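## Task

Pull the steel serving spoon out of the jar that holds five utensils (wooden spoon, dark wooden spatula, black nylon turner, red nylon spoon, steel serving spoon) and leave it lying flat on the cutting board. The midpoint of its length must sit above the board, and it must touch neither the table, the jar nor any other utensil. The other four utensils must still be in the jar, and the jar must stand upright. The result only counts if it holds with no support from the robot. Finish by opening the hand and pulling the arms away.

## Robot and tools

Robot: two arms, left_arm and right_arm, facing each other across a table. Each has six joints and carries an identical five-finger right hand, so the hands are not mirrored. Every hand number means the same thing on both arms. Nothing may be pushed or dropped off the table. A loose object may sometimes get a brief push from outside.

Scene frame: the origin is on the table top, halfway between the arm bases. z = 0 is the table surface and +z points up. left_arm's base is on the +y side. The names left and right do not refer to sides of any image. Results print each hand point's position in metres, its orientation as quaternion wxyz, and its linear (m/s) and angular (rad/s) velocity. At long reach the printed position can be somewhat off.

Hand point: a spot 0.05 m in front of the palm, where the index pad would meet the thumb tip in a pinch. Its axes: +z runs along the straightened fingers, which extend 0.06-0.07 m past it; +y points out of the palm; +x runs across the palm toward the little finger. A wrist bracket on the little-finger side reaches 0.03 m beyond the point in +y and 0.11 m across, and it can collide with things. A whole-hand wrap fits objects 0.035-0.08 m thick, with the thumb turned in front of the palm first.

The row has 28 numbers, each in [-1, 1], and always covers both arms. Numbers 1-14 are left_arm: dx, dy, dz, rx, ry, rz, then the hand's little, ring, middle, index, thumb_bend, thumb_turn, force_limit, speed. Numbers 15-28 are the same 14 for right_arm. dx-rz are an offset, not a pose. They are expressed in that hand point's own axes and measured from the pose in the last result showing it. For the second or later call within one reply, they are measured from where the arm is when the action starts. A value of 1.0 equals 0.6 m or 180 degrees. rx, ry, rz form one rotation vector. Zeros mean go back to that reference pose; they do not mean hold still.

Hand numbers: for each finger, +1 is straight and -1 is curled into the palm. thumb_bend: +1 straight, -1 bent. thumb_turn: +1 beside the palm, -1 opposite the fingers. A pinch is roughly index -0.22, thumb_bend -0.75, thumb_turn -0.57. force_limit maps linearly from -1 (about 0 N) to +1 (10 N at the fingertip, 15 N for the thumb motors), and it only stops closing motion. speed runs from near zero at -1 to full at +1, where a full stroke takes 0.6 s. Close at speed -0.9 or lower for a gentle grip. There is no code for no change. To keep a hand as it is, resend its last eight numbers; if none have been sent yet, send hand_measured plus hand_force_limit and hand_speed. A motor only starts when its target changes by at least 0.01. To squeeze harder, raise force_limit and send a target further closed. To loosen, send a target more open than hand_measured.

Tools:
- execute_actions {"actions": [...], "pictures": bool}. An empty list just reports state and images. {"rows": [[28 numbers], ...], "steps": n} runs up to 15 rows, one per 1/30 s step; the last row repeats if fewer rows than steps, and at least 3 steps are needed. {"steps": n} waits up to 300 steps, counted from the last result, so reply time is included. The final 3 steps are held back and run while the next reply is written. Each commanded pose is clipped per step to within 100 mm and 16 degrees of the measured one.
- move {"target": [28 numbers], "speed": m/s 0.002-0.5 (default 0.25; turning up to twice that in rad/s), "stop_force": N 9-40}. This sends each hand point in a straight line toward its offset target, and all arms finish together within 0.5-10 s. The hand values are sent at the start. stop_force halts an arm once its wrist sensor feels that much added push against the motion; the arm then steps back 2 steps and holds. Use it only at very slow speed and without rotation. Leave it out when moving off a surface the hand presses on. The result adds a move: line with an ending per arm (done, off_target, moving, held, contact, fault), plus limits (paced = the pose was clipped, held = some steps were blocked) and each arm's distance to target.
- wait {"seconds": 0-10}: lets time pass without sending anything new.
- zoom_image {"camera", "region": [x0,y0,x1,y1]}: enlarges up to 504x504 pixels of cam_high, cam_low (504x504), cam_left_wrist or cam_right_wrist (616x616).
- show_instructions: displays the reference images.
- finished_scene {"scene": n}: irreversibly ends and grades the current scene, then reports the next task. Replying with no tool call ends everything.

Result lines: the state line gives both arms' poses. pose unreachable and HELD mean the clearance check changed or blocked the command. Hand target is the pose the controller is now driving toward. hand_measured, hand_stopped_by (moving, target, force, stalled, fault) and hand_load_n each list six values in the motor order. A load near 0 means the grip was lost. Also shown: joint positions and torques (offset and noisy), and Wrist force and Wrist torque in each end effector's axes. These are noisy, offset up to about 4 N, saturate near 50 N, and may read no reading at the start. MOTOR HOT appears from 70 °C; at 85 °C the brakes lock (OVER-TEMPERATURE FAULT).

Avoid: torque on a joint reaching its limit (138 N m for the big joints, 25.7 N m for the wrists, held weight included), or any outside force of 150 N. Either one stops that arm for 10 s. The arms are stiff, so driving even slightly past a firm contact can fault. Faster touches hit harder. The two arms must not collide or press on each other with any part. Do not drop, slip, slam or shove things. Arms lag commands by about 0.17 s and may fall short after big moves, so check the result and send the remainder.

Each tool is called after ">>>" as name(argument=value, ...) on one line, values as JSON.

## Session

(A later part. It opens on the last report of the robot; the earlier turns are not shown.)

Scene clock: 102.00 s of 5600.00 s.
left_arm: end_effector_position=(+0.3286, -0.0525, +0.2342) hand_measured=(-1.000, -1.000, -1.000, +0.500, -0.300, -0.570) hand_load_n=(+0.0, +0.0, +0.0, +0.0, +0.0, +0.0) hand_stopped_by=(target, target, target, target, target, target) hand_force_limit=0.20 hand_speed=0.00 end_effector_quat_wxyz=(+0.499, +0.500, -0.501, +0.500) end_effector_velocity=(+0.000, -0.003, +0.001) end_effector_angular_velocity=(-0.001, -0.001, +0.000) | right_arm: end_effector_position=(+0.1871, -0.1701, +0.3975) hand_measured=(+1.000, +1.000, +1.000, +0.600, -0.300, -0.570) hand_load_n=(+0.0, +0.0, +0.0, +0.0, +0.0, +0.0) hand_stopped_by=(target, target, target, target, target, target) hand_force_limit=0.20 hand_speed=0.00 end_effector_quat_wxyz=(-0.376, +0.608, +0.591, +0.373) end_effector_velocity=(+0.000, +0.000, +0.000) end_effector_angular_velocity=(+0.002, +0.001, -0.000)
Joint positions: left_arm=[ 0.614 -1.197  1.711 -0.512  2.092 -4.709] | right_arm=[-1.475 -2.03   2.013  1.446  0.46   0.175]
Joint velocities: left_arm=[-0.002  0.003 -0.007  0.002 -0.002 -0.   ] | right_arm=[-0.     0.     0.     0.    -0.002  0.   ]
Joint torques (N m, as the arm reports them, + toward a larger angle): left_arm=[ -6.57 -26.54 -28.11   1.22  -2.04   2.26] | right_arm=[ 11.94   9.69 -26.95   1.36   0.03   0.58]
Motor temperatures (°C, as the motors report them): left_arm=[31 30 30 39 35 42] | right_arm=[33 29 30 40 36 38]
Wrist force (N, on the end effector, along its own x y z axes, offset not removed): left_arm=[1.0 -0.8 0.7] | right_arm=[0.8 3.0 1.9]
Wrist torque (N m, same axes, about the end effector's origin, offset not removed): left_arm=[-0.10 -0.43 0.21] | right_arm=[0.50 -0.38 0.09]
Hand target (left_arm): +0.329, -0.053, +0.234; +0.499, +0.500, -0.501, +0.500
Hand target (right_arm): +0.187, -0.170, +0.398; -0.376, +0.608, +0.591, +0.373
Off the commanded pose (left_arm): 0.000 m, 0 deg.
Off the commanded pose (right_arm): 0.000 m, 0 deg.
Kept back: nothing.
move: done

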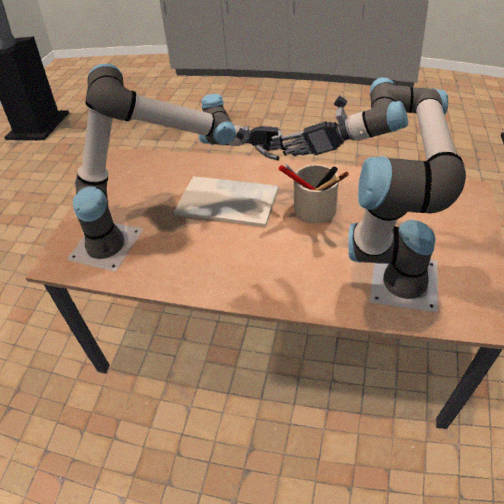

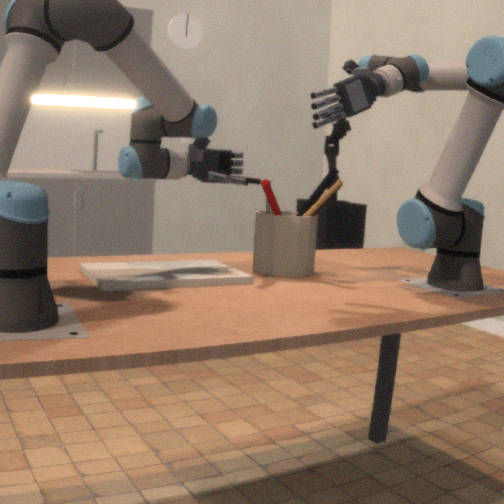

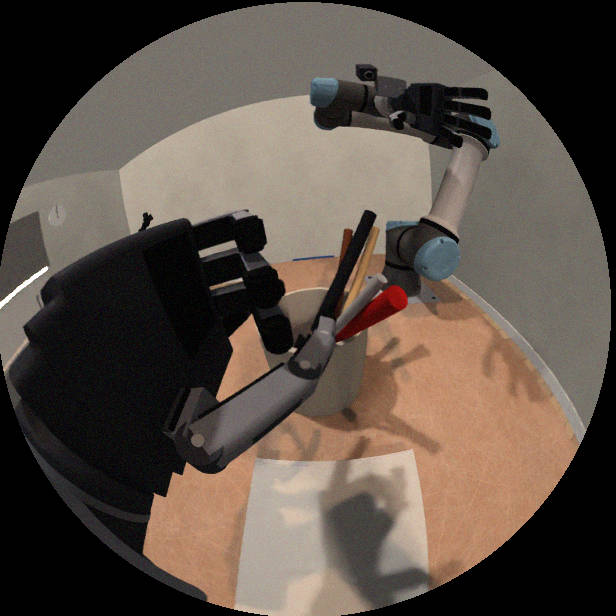

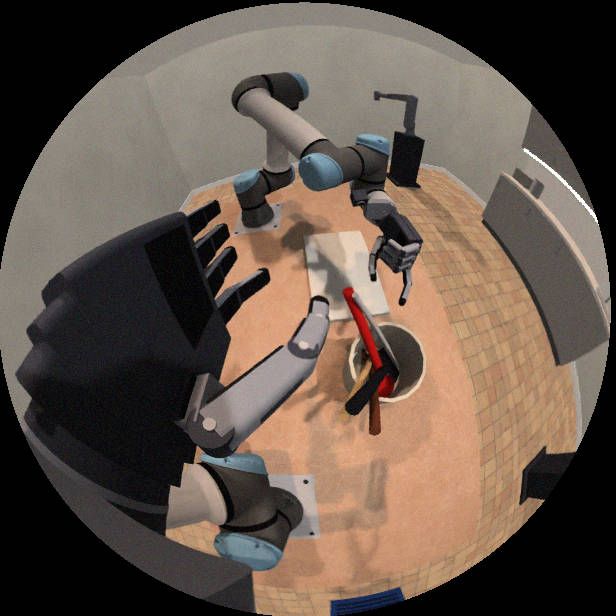

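>>> move(target=[-0.02,0,0.07,0,0,0,-1,-1,-1,0.3,-0.3,-0.57,0.2,0,0,0,0,0,0,0,1,1,1,0.6,-0.3,-0.57,0.2,0], speed=0.04)

>>> move(target=[0,0.04,0,0,0,0,-1,-1,-1,0.3,-0.3,-0.57,0.2,0,0,0,0,0,0,0,1,1,1,0.6,-0.3,-0.57,0.2,0], speed=0.02, stop_force=12)

>>> zoom_image(camera="cam_right_wrist", region=[320,220,460,420])

>>> zoom_image(camera="cam_left_wrist", region=[220,150,460,390])

Scene clock: 103.80 s of 5600.00 s.
left_arm: end_effector_position=(+0.3286, -0.0941, +0.2222) hand_measured=(-1.000, -1.000, -1.000, +0.300, -0.300, -0.570) hand_load_n=(+0.0, +0.0, +0.0, +0.0, +0.0, +0.0) hand_stopped_by=(target, target, target, target, target, target) hand_force_limit=0.20 hand_speed=0.00 end_effector_quat_wxyz=(+0.499, +0.500, -0.501, +0.500) end_effector_velocity=(-0.000, -0.003, +0.001) end_effector_angular_velocity=(-0.002, -0.001, -0.001) | right_arm: end_effector_position=(+0.1871, -0.1701, +0.3975) hand_measured=(+1.000, +1.000, +1.000, +0.600, -0.300, -0.570) hand_load_n=(+0.0, +0.0, +0.0, +0.0, +0.0, +0.0) hand_stopped_by=(target, target, target, target, target, target) hand_force_limit=0.20 hand_speed=0.00 end_effector_quat_wxyz=(-0.376, +0.608, +0.591, +0.373) end_effector_velocity=(-0.000, -0.000, -0.000) end_effector_angular_velocity=(-0.000, +0.001, -0.000)
Joint positions: left_arm=[ 0.575 -1.118  1.628 -0.508  2.053 -4.709] | right_arm=[-1.475 -2.03   2.013  1.446  0.46   0.175]
Joint velocities: left_arm=[-0.002  0.004 -0.006 -0.001 -0.001 -0.   ] | right_arm=[-0. -0.  0. -0.  0.  0.]
Joint torques (N m, as the arm reports them, + toward a larger angle): left_arm=[ -7.89 -29.08 -27.93   1.29  -2.17  -2.01] | right_arm=[ 10.47   9.47 -26.46   1.94   0.     0.11]
Motor temperatures (°C, as the motors report them): left_arm=[31 30 30 39 35 42] | right_arm=[33 29 30 40 36 38]
Wrist force (N, on the end effector, along its own x y z axes, offset not removed): left_arm=[-0.7 -0.8 0.8] | right_arm=[-0.4 1.7 2.8]
Wrist torque (N m, same axes, about the end effector's origin, offset not removed): left_arm=[-0.13 -0.13 0.04] | right_arm=[0.18 -0.27 -0.02]
Hand target (left_arm): +0.329, -0.094, +0.222; +0.499, +0.500, -0.501, +0.500
Hand target (right_arm): +0.187, -0.170, +0.398; -0.376, +0.608, +0.591, +0.373
Off the commanded pose (left_arm): 0.000 m, 0 deg.
Off the commanded pose (right_arm): 0.000 m, 0 deg.
Kept back: nothing.
move: done

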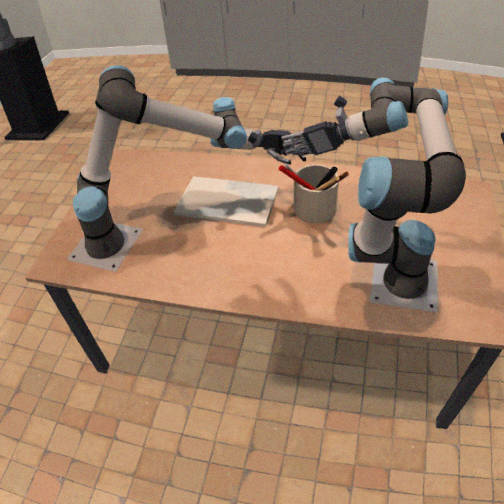

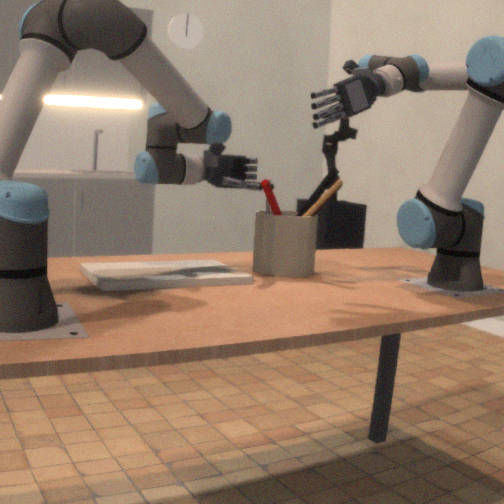

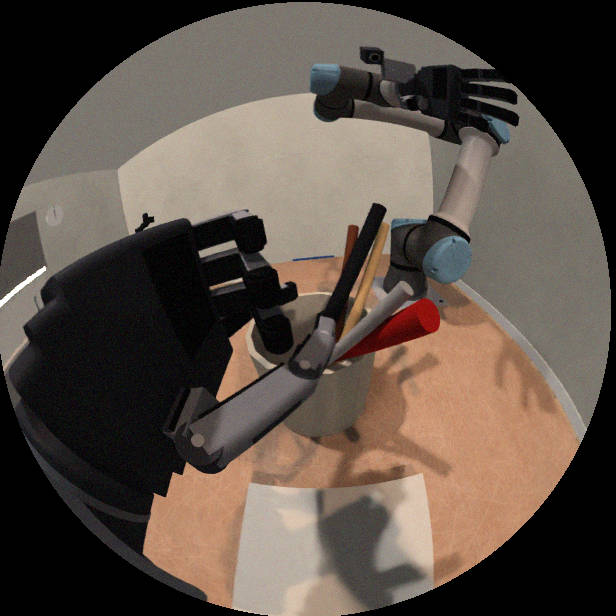

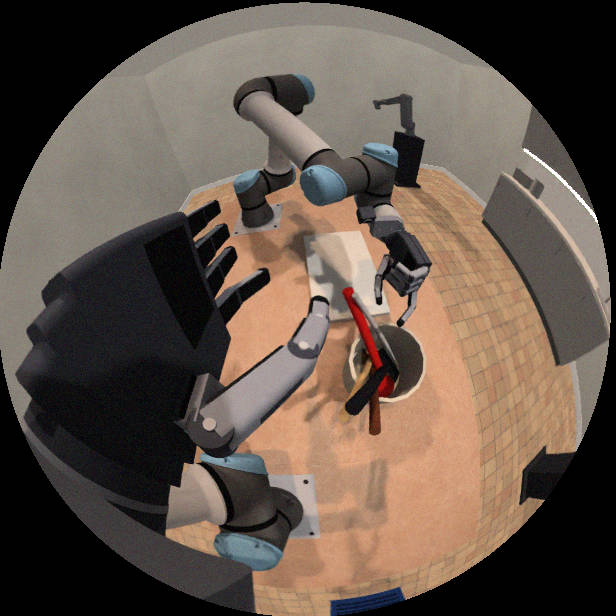

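Scene clock: 105.33 s of 5600.00 s.
left_arm: end_effector_position=(+0.3049, -0.0941, +0.2222) hand_measured=(-1.000, -1.000, -1.000, +0.300, -0.300, -0.570) hand_load_n=(+0.0, +0.0, +0.0, +0.0, -0.5, +0.0) hand_stopped_by=(target, target, target, target, target, target) hand_force_limit=0.20 hand_speed=0.00 end_effector_quat_wxyz=(+0.499, +0.500, -0.501, +0.500) end_effector_velocity=(-0.003, +0.000, -0.000) end_effector_angular_velocity=(+0.001, +0.001, +0.000) | right_arm: end_effector_position=(+0.1871, -0.1701, +0.3975) hand_measured=(+1.000, +1.000, +1.000, +0.600, -0.300, -0.570) hand_load_n=(+0.0, +0.0, +0.0, +0.0, +0.0, +0.0) hand_stopped_by=(target, target, target, target, target, target) hand_force_limit=0.20 hand_speed=0.00 end_effector_quat_wxyz=(-0.376, +0.608, +0.591, +0.373) end_effector_velocity=(+0.000, -0.000, -0.000) end_effector_angular_velocity=(-0.000, +0.000, -0.001)
Joint positions: left_arm=[ 0.534 -1.151  1.678 -0.526  2.012 -4.709] | right_arm=[-1.475 -2.03   2.013  1.446  0.46   0.175]
Joint velocities: left_arm=[-0.005 -0.003  0.006 -0.002 -0.005 -0.001] | right_arm=[-0.001  0.     0.    -0.     0.     0.   ]
Joint torques (N m, as the arm reports them, + toward a larger angle): left_arm=[ -6.89 -52.76 -15.82  -3.85  -2.05  -2.17] | right_arm=[ 10.69  10.19 -26.49   1.79  -0.04  -0.05]
Motor temperatures (°C, as the motors report them): left_arm=[31 30 30 39 35 42] | right_arm=[33 29 30 40 36 38]
Wrist force (N, on the end effector, along its own x y z axes, offset not removed): left_arm=[-0.1 -1.3 0.9] | right_arm=[2.3 1.0 2.5]
Wrist torque (N m, same axes, about the end effector's origin, offset not removed): left_arm=[-0.17 -0.27 0.08] | right_arm=[0.19 -0.59 0.13]
Hand target (left_arm): +0.305, -0.094, +0.222; +0.499, +0.500, -0.501, +0.500
Hand target (right_arm): +0.187, -0.170, +0.398; -0.376, +0.608, +0.591, +0.373
Off the commanded pose (left_arm): 0.000 m, 0 deg.
Off the commanded pose (right_arm): 0.000 m, 0 deg.
Kept back: nothing.
move: done

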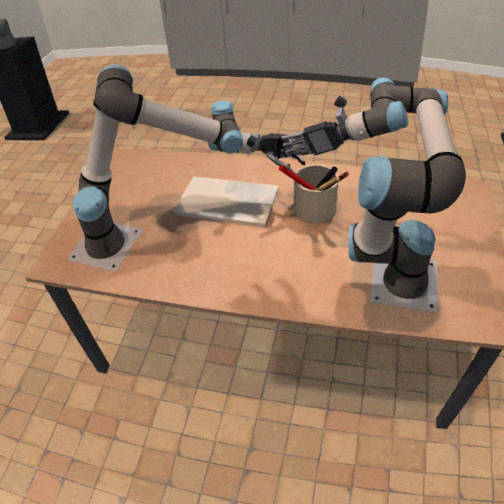

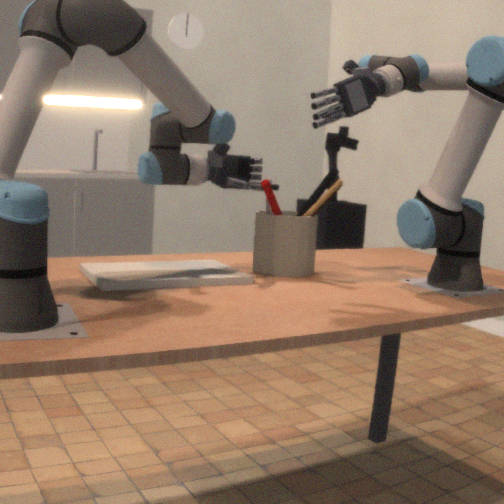

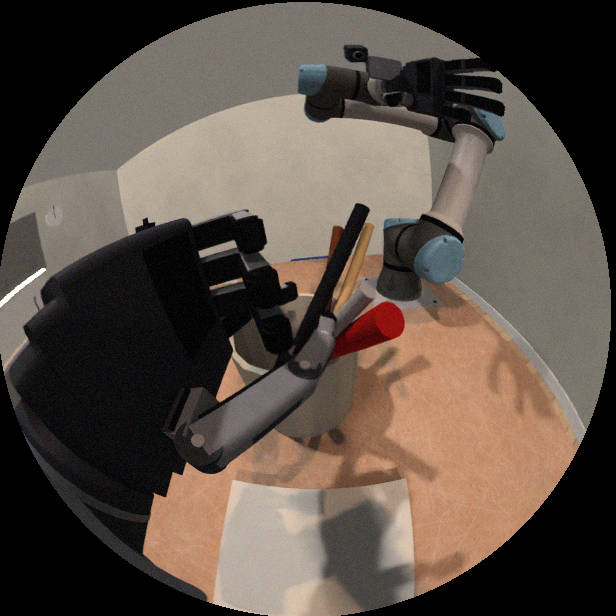

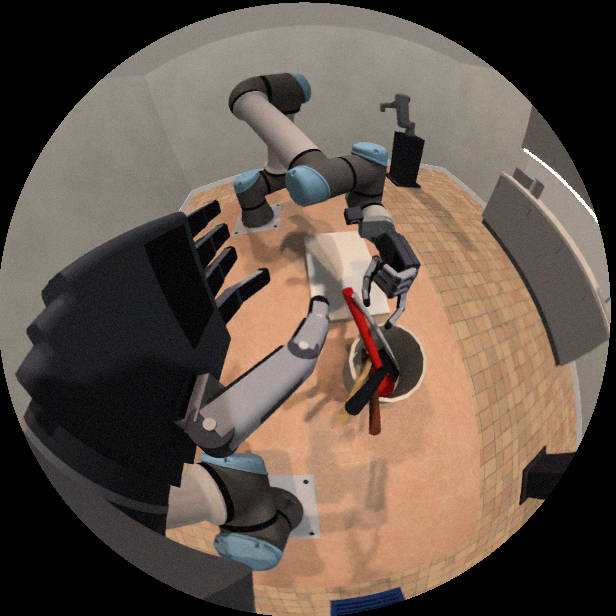

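Region (320, 220, 460, 420) of cam_right_wrist's 616x616 image, scaled by 2.520, with more detail than that image has; it fills the left 353 columns of this view, and the rest is white.

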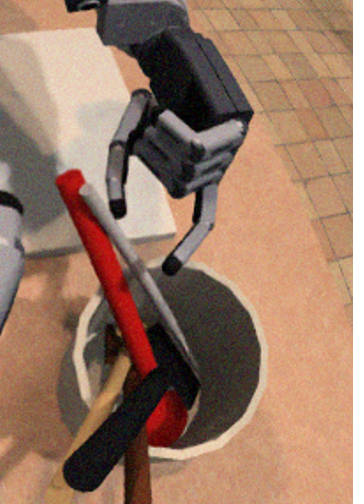

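Region (220, 150, 460, 390) of cam_left_wrist's 616x616 image, scaled by 2.100, with more detail than that image has.

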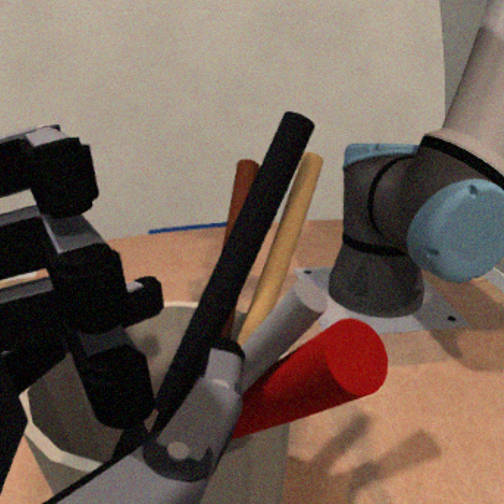

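>>> move(target=[0,0,0.035,0,0,0,-1,-1,-1,0.3,-0.3,-0.57,0.2,0,0,0,0,0,0,0,1,1,1,0.6,-0.3,-0.57,0.2,0], speed=0.02, stop_force=12)

>>> move(target=[0,0.03,0,0,0,0,-1,-1,-1,0.3,-0.3,-0.57,0.2,0,0,0,0,0,0,0,1,1,1,0.6,-0.3,-0.57,0.2,0], speed=0.02, stop_force=12)

>>> zoom_image(camera="cam_right_wrist", region=[320,220,460,420])

>>> zoom_image(camera="cam_left_wrist", region=[220,150,460,390])

Scene clock: 106.93 s of 5600.00 s.
left_arm: end_effector_position=(+0.3048, -0.1147, +0.2222) hand_measured=(-1.000, -1.000, -1.000, +0.300, -0.300, -0.570) hand_load_n=(+0.0, +0.0, +0.0, +0.0, +0.0, +0.0) hand_stopped_by=(target, target, target, target, target, target) hand_force_limit=0.20 hand_speed=0.00 end_effector_quat_wxyz=(+0.499, +0.500, -0.501, +0.500) end_effector_velocity=(-0.000, -0.003, -0.001) end_effector_angular_velocity=(+0.002, +0.002, +0.000) | right_arm: end_effector_position=(+0.1871, -0.1701, +0.3975) hand_measured=(+1.000, +1.000, +1.000, +0.600, -0.300, -0.570) hand_load_n=(+0.0, +0.0, +0.0, +0.0, +0.0, +0.0) hand_stopped_by=(target, target, target, target, target, target) hand_force_limit=0.20 hand_speed=0.00 end_effector_quat_wxyz=(-0.376, +0.608, +0.591, +0.373) end_effector_velocity=(+0.000, -0.000, -0.000) end_effector_angular_velocity=(-0.001, -0.001, -0.000)
Joint positions: left_arm=[ 0.517 -1.117  1.627 -0.508  1.995 -4.71 ] | right_arm=[-1.475 -2.03   2.013  1.446  0.46   0.175]
Joint velocities: left_arm=[-0.002  0.006 -0.008  0.003 -0.003 -0.002] | right_arm=[-0.     0.    -0.     0.     0.001 -0.001]
Joint torques (N m, as the arm reports them, + toward a larger angle): left_arm=[ -6.66 -29.63 -28.27   1.07  -2.12  -2.07] | right_arm=[ 11.    10.19 -27.44   1.8    0.05   0.07]
Motor temperatures (°C, as the motors report them): left_arm=[31 30 30 39 35 42] | right_arm=[33 29 30 40 36 38]
Wrist force (N, on the end effector, along its own x y z axes, offset not removed): left_arm=[0.0 -1.8 0.5] | right_arm=[0.1 1.6 3.2]
Wrist torque (N m, same axes, about the end effector's origin, offset not removed): left_arm=[-0.24 -0.25 0.06] | right_arm=[0.12 -0.29 0.07]
Hand target (left_arm): +0.305, -0.115, +0.222; +0.499, +0.500, -0.501, +0.500
Hand target (right_arm): +0.187, -0.170, +0.398; -0.376, +0.608, +0.591, +0.373
Off the commanded pose (left_arm): 0.000 m, 0 deg.
Off the commanded pose (right_arm): 0.000 m, 0 deg.
Kept back: nothing.
move: done

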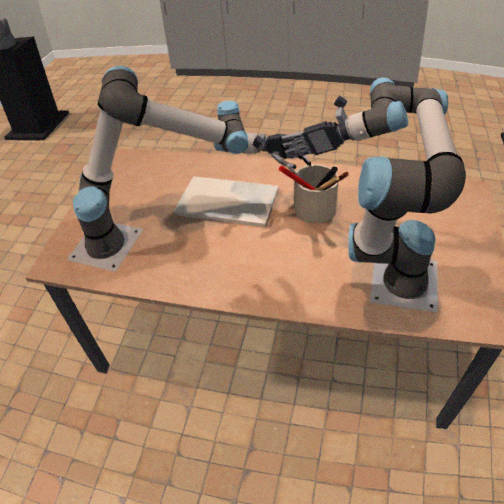

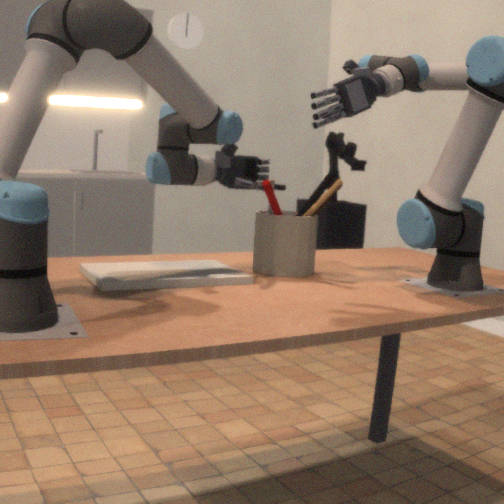

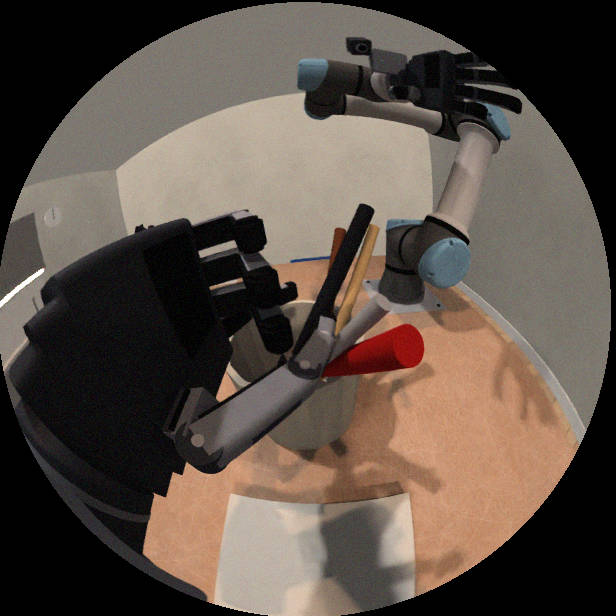

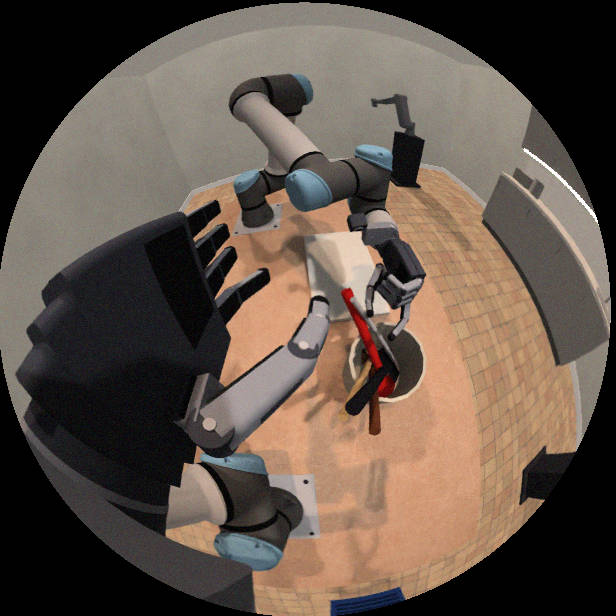

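Scene clock: 108.17 s of 5600.00 s.
left_arm: end_effector_position=(+0.2872, -0.1147, +0.2221) hand_measured=(-1.000, -1.000, -1.000, +0.300, -0.302, -0.570) hand_load_n=(+0.0, +0.0, +0.0, +0.0, -5.0, -0.5) hand_stopped_by=(target, target, target, target, target, target) hand_force_limit=0.20 hand_speed=0.00 end_effector_quat_wxyz=(+0.499, +0.500, -0.501, +0.500) end_effector_velocity=(-0.004, -0.001, +0.001) end_effector_angular_velocity=(-0.003, -0.000, -0.002) | right_arm: end_effector_position=(+0.1871, -0.1701, +0.3975) hand_measured=(+1.000, +1.000, +1.000, +0.600, -0.300, -0.570) hand_load_n=(+0.0, +0.0, +0.0, +0.0, +0.0, +0.0) hand_stopped_by=(target, target, target, target, target, target) hand_force_limit=0.20 hand_speed=0.00 end_effector_quat_wxyz=(-0.376, +0.608, +0.591, +0.373) end_effector_velocity=(+0.000, +0.000, -0.000) end_effector_angular_velocity=(-0.000, -0.001, +0.000)
Joint positions: left_arm=[ 0.486 -1.14   1.662 -0.52   1.964 -4.71 ] | right_arm=[-1.475 -2.03   2.013  1.446  0.46   0.175]
Joint velocities: left_arm=[-0.007 -0.005  0.006 -0.004 -0.004 -0.001] | right_arm=[-0.    -0.     0.    -0.     0.    -0.001]
Joint torques (N m, as the arm reports them, + toward a larger angle): left_arm=[ -8.79 -48.8  -12.31  -3.02  -0.81  -2.27] | right_arm=[ 12.17   9.93 -25.74   1.67   0.     0.12]
Motor temperatures (°C, as the motors report them): left_arm=[31 30 30 39 35 42] | right_arm=[33 29 30 40 36 38]
Wrist force (N, on the end effector, along its own x y z axes, offset not removed): left_arm=[1.3 -5.0 3.2] | right_arm=[0.4 1.1 1.8]
Wrist torque (N m, same axes, about the end effector's origin, offset not removed): left_arm=[-0.26 -0.19 0.08] | right_arm=[0.22 -0.26 0.00]
Hand target (left_arm): +0.287, -0.115, +0.222; +0.499, +0.500, -0.501, +0.500
Hand target (right_arm): +0.187, -0.170, +0.398; -0.376, +0.608, +0.591, +0.373
Off the commanded pose (left_arm): 0.000 m, 0 deg.
Off the commanded pose (right_arm): 0.000 m, 0 deg.
Kept back: nothing.
move: done

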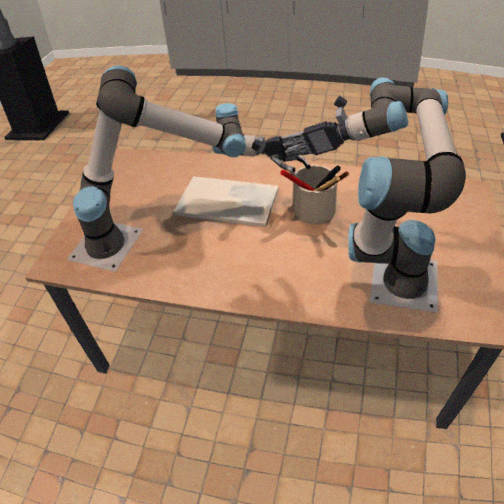

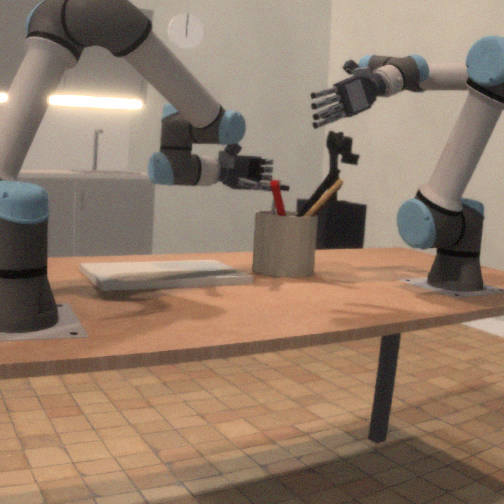

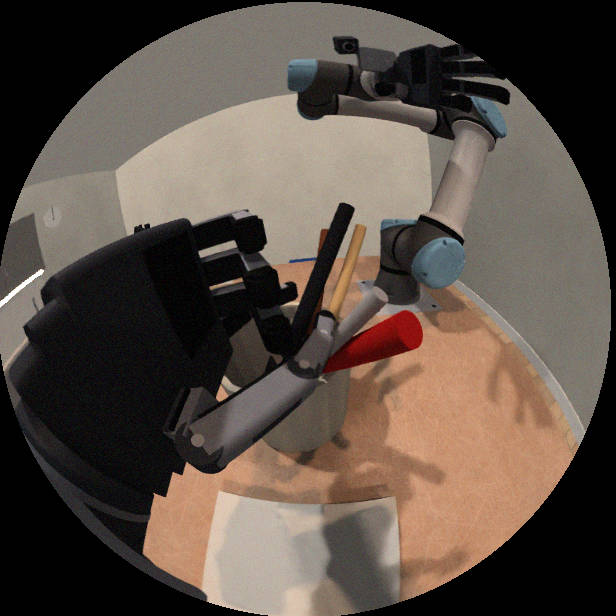

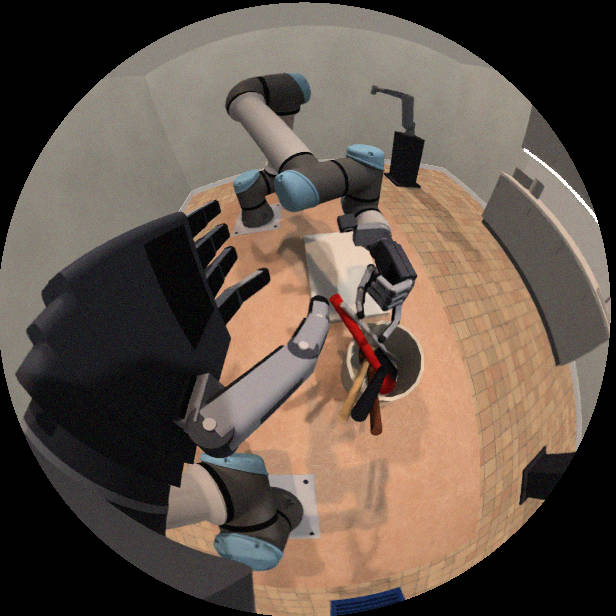

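Region (320, 220, 460, 420) of cam_right_wrist's 616x616 image, scaled by 2.520, with more detail than that image has; it fills the left 353 columns of this view, and the rest is white.

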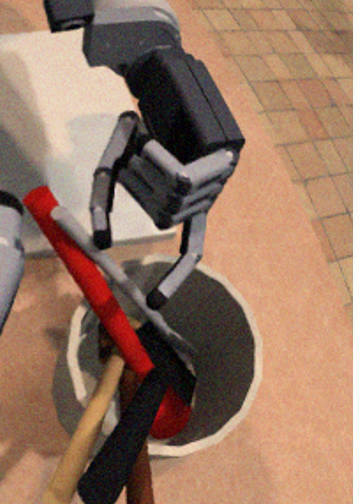

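Region (220, 150, 460, 390) of cam_left_wrist's 616x616 image, scaled by 2.100, with more detail than that image has.

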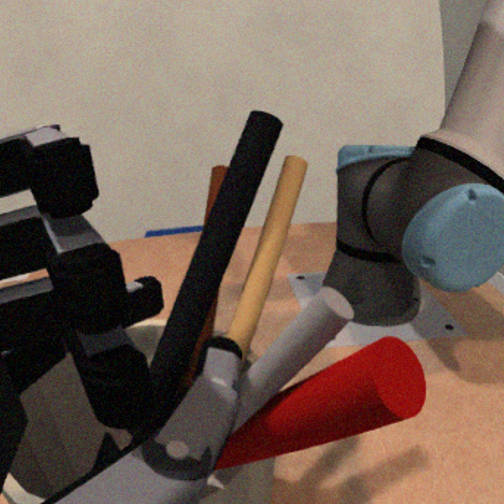

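>>> execute_actions(actions=[{"rows":[[0,0,0,0,0,0,-1,-1,-1,-0.5,-0.3,-0.57,0.2,-0.6,0,0,0,0,0,0,1,1,1,0.6,-0.3,-0.57,0.2,0]],"steps":15}], pictures=true)

Scene clock: 108.83 s of 5600.00 s.
left_arm: end_effector_position=(+0.2872, -0.1147, +0.2222) hand_measured=(-1.000, -1.000, -1.000, +0.102, -0.300, -0.570) hand_load_n=(+0.0, +0.0, +0.0, +0.0, -0.5, +0.0) hand_stopped_by=(target, target, target, moving, target, target) hand_force_limit=0.20 hand_speed=-0.60 end_effector_quat_wxyz=(+0.499, +0.500, -0.501, +0.500) end_effector_velocity=(-0.001, -0.001, -0.001) end_effector_angular_velocity=(+0.001, -0.000, -0.002) | right_arm: end_effector_position=(+0.1871, -0.1701, +0.3975) hand_measured=(+1.000, +1.000, +1.000, +0.600, -0.300, -0.570) hand_load_n=(+0.0, +0.0, +0.0, +0.0, +0.0, +0.0) hand_stopped_by=(target, target, target, target, target, target) hand_force_limit=0.20 hand_speed=0.00 end_effector_quat_wxyz=(-0.376, +0.608, +0.591, +0.373) end_effector_velocity=(+0.000, -0.000, +0.000) end_effector_angular_velocity=(+0.000, -0.000, -0.000)
Joint positions: left_arm=[ 0.486 -1.14   1.662 -0.521  1.964 -4.71 ] | right_arm=[-1.475 -2.03   2.013  1.446  0.46   0.175]
Joint velocities: left_arm=[-0.001  0.002 -0.001  0.     0.     0.001] | right_arm=[-0.001 -0.     0.     0.    -0.    -0.001]
Joint torques (N m, as the arm reports them, + toward a larger angle): left_arm=[  6.7  -28.95 -27.76  -0.85   2.53  -2.14] | right_arm=[ 10.47  10.51 -26.37   1.79   0.03  -0.01]
Motor temperatures (°C, as the motors report them): left_arm=[31 30 30 39 35 42] | right_arm=[33 29 30 40 36 38]
Wrist force (N, on the end effector, along its own x y z axes, offset not removed): left_arm=[1.0 -2.3 1.3] | right_arm=[-0.4 2.5 1.9]
Wrist torque (N m, same axes, about the end effector's origin, offset not removed): left_arm=[-0.29 -0.34 0.04] | right_arm=[0.49 -0.14 -0.07]
Steps of this call (steps 1 to 8: nothing new was sent; steps 9 to 20: the first 12 steps of this action). Readings (end_effector_position | what the end effector reports):
9: left_arm (+0.2869, -0.1147, +0.2221) | right_arm (+0.1871, -0.1701, +0.3975) | left_arm hand_measured=(-1.000, -1.000, -1.000, +0.300, -0.302, -0.570) hand_load_n=(+0.0, +0.0, +0.0, +0.0, -2.5, +0.0) hand_stopped_by=(target, target, target, moving, target, target) hand_force_limit=0.20 hand_speed=-0.60 | right_arm hand_measured=(+1.000, +1.000, +1.000, +0.600, -0.300, -0.570) hand_load_n=(+0.0, +0.0, +0.0, +0.0, +0.0, +0.0) hand_stopped_by=(target, target, target, target, target, target) hand_force_limit=0.20 hand_speed=0.00
10: left_arm (+0.2869, -0.1147, +0.2221) | right_arm (+0.1871, -0.1701, +0.3975) | left_arm hand_measured=(-1.000, -1.000, -1.000, +0.300, -0.302, -0.570) hand_load_n=(+0.0, +0.0, +0.0, +0.0, -2.5, +0.0) hand_stopped_by=(target, target, target, moving, target, target) hand_force_limit=0.20 hand_speed=-0.60 | right_arm hand_measured=(+1.000, +1.000, +1.000, +0.600, -0.300, -0.570) hand_load_n=(+0.0, +0.0, +0.0, +0.0, +0.0, +0.0) hand_stopped_by=(target, target, target, target, target, target) hand_force_limit=0.20 hand_speed=0.00
12: left_arm (+0.2869, -0.1147, +0.2222) | right_arm (+0.1871, -0.1701, +0.3975) | left_arm hand_measured=(-1.000, -1.000, -1.000, +0.280, -0.302, -0.570) hand_load_n=(+0.0, +0.0, +0.0, +0.0, -2.0, +0.0) hand_stopped_by=(target, target, target, moving, target, target) hand_force_limit=0.20 hand_speed=-0.60 | right_arm hand_measured=(+1.000, +1.000, +1.000, +0.600, -0.300, -0.570) hand_load_n=(+0.0, +0.0, +0.0, +0.0, +0.0, +0.0) hand_stopped_by=(target, target, target, target, target, target) hand_force_limit=0.20 hand_speed=0.00
16: left_arm (+0.2871, -0.1147, +0.2223) | right_arm (+0.1871, -0.1701, +0.3975) | left_arm hand_measured=(-1.000, -1.000, -1.000, +0.190, -0.300, -0.570) hand_load_n=(+0.0, +0.0, +0.0, +0.0, -1.0, +0.0) hand_stopped_by=(target, target, target, moving, target, target) hand_force_limit=0.20 hand_speed=-0.60 | right_arm hand_measured=(+1.000, +1.000, +1.000, +0.600, -0.300, -0.570) hand_load_n=(+0.0, +0.0, +0.0, +0.0, +0.0, +0.0) hand_stopped_by=(target, target, target, target, target, target) hand_force_limit=0.20 hand_speed=0.00
20: the state above

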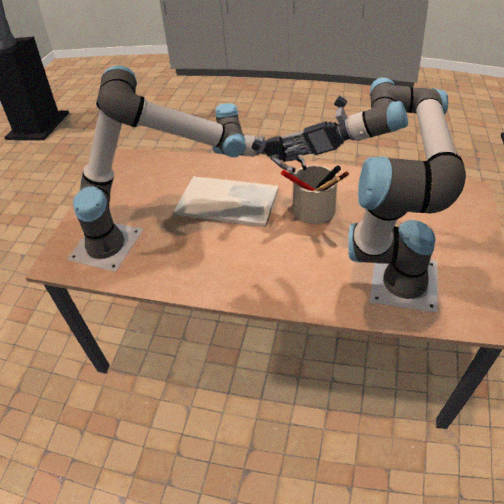

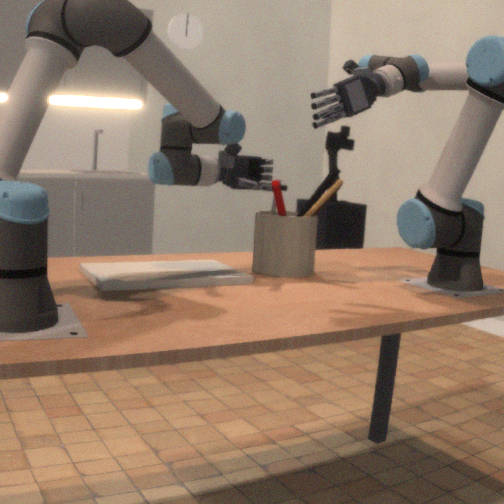

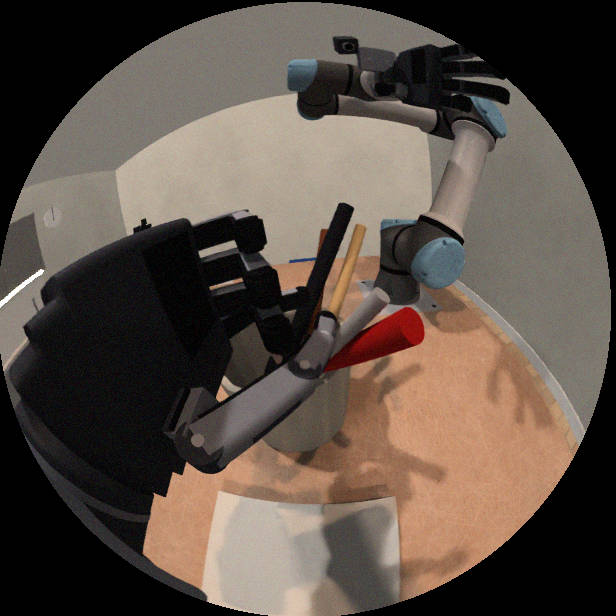

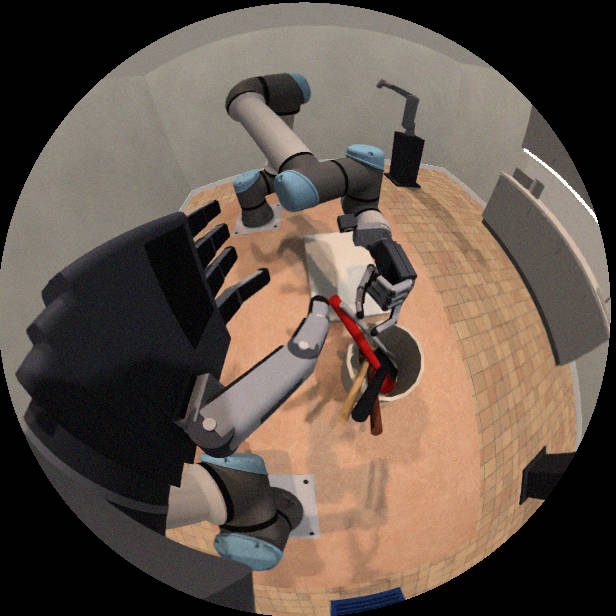

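>>> execute_actions(actions=[{"steps":15}], pictures=true)

>>> zoom_image(camera="cam_right_wrist", region=[300,230,460,420])

Scene clock: 109.33 s of 5600.00 s.
left_arm: end_effector_position=(+0.2872, -0.1147, +0.2221) hand_measured=(-1.000, -1.000, -1.000, -0.232, -0.300, -0.570) hand_load_n=(+0.0, +0.0, +0.0, +0.0, +0.0, +0.0) hand_stopped_by=(target, target, target, moving, target, target) hand_force_limit=0.20 hand_speed=-0.60 end_effector_quat_wxyz=(+0.499, +0.500, -0.501, +0.500) end_effector_velocity=(+0.000, +0.000, -0.001) end_effector_angular_velocity=(+0.002, +0.003, +0.001) | right_arm: end_effector_position=(+0.1871, -0.1701, +0.3975) hand_measured=(+1.000, +1.000, +1.000, +0.600, -0.300, -0.570) hand_load_n=(+0.0, +0.0, +0.0, +0.0, +0.0, +0.0) hand_stopped_by=(target, target, target, target, target, target) hand_force_limit=0.20 hand_speed=0.00 end_effector_quat_wxyz=(-0.376, +0.608, +0.591, +0.373) end_effector_velocity=(-0.000, -0.000, -0.000) end_effector_angular_velocity=(-0.000, +0.001, -0.000)
Joint positions: left_arm=[ 0.486 -1.14   1.662 -0.52   1.964 -4.71 ] | right_arm=[-1.475 -2.03   2.013  1.446  0.46   0.175]
Joint velocities: left_arm=[ 0.001  0.001  0.     0.001 -0.001 -0.002] | right_arm=[ 0.     0.     0.    -0.    -0.     0.001]
Joint torques (N m, as the arm reports them, + toward a larger angle): left_arm=[  7.33 -28.62 -28.4    1.06   2.36  -1.9 ] | right_arm=[ 10.9    9.38 -27.13   1.92   0.12   0.13]
Motor temperatures (°C, as the motors report them): left_arm=[31 30 30 39 35 42] | right_arm=[33 29 30 40 36 38]
Wrist force (N, on the end effector, along its own x y z axes, offset not removed): left_arm=[0.7 -1.6 1.9] | right_arm=[1.3 2.2 2.0]
Wrist torque (N m, same axes, about the end effector's origin, offset not removed): left_arm=[-0.21 -0.39 0.03] | right_arm=[0.35 -0.43 0.09]
Hand target (left_arm): +0.287, -0.115, +0.222; +0.499, +0.500, -0.501, +0.500
Hand target (right_arm): +0.187, -0.170, +0.398; -0.376, +0.608, +0.591, +0.373
Off the commanded pose (left_arm): 0.000 m, 0 deg.
Off the commanded pose (right_arm): 0.000 m, 0 deg.
Kept back: nothing.
Steps of this call (steps 1 to 3: the last 3 steps of your previous action; steps 4 to 15: nothing new was sent). Readings (end_effector_position | what the end effector reports):
1: left_arm (+0.2872, -0.1147, +0.2222) | right_arm (+0.1871, -0.1701, +0.3975) | left_arm hand_measured=(-1.000, -1.000, -1.000, +0.080, -0.300, -0.570) hand_load_n=(+0.0, +0.0, +0.0, +0.0, -0.5, +0.0) hand_stopped_by=(target, target, target, moving, target, target) hand_force_limit=0.20 hand_speed=-0.60 | right_arm hand_measured=(+1.000, +1.000, +1.000, +0.600, -0.300, -0.570) hand_load_n=(+0.0, +0.0, +0.0, +0.0, +0.0, +0.0) hand_stopped_by=(target, target, target, target, target, target) hand_force_limit=0.20 hand_speed=0.00
2: left_arm (+0.2872, -0.1147, +0.2222) | right_arm (+0.1871, -0.1701, +0.3975) | left_arm hand_measured=(-1.000, -1.000, -1.000, +0.058, -0.300, -0.570) hand_load_n=(+0.0, +0.0, +0.0, +0.0, -0.5, +0.0) hand_stopped_by=(target, target, target, moving, target, target) hand_force_limit=0.20 hand_speed=-0.60 | right_arm hand_measured=(+1.000, +1.000, +1.000, +0.600, -0.300, -0.570) hand_load_n=(+0.0, +0.0, +0.0, +0.0, +0.0, +0.0) hand_stopped_by=(target, target, target, target, target, target) hand_force_limit=0.20 hand_speed=0.00
4: left_arm (+0.2872, -0.1147, +0.2222) | right_arm (+0.1871, -0.1701, +0.3975) | left_arm hand_measured=(-1.000, -1.000, -1.000, +0.014, -0.300, -0.570) hand_load_n=(+0.0, +0.0, +0.0, +0.0, -0.5, +0.0) hand_stopped_by=(target, target, target, moving, target, target) hand_force_limit=0.20 hand_speed=-0.60 | right_arm hand_measured=(+1.000, +1.000, +1.000, +0.600, -0.300, -0.570) hand_load_n=(+0.0, +0.0, +0.0, +0.0, +0.0, +0.0) hand_stopped_by=(target, target, target, target, target, target) hand_force_limit=0.20 hand_speed=0.00
8: left_arm (+0.2872, -0.1147, +0.2222) | right_arm (+0.1871, -0.1701, +0.3975) | left_arm hand_measured=(-1.000, -1.000, -1.000, -0.076, -0.300, -0.570) hand_load_n=(+0.0, +0.0, +0.0, +0.0, +0.0, +0.0) hand_stopped_by=(target, target, target, moving, target, target) hand_force_limit=0.20 hand_speed=-0.60 | right_arm hand_measured=(+1.000, +1.000, +1.000, +0.600, -0.300, -0.570) hand_load_n=(+0.0, +0.0, +0.0, +0.0, +0.0, +0.0) hand_stopped_by=(target, target, target, target, target, target) hand_force_limit=0.20 hand_speed=0.00
15: the state above

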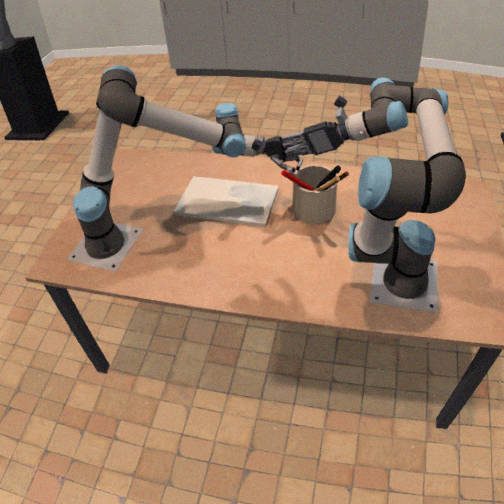

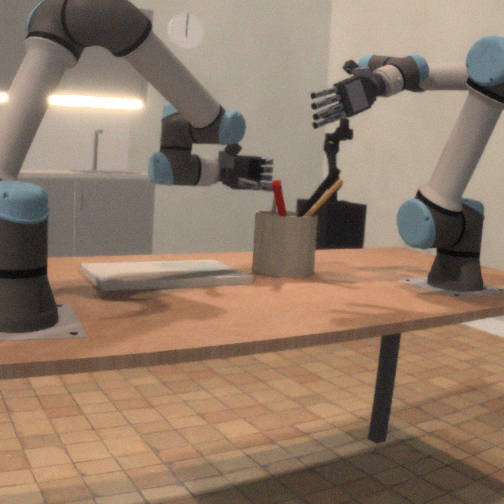

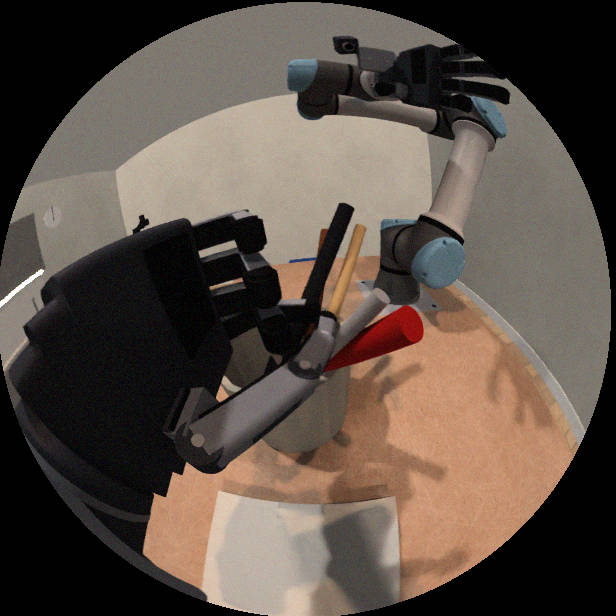

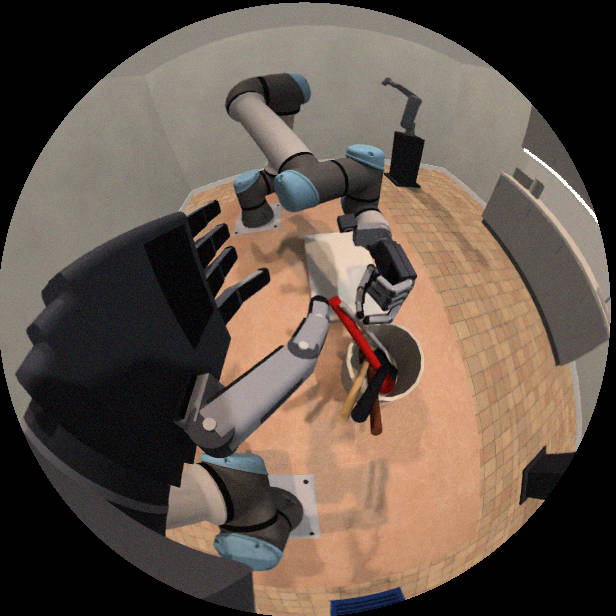

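Region (300, 230, 460, 420) of cam_right_wrist's 616x616 image, scaled by 2.653, with more detail than that image has; it fills the left 424 columns of this view, and the rest is white.

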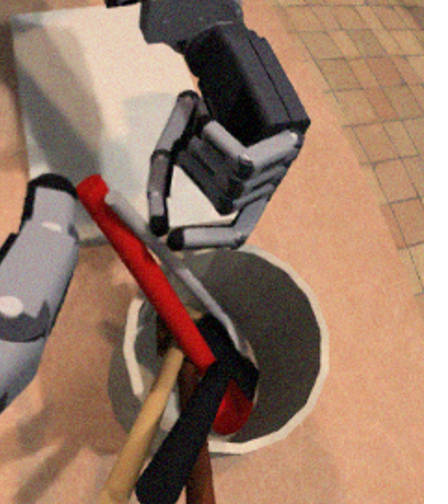

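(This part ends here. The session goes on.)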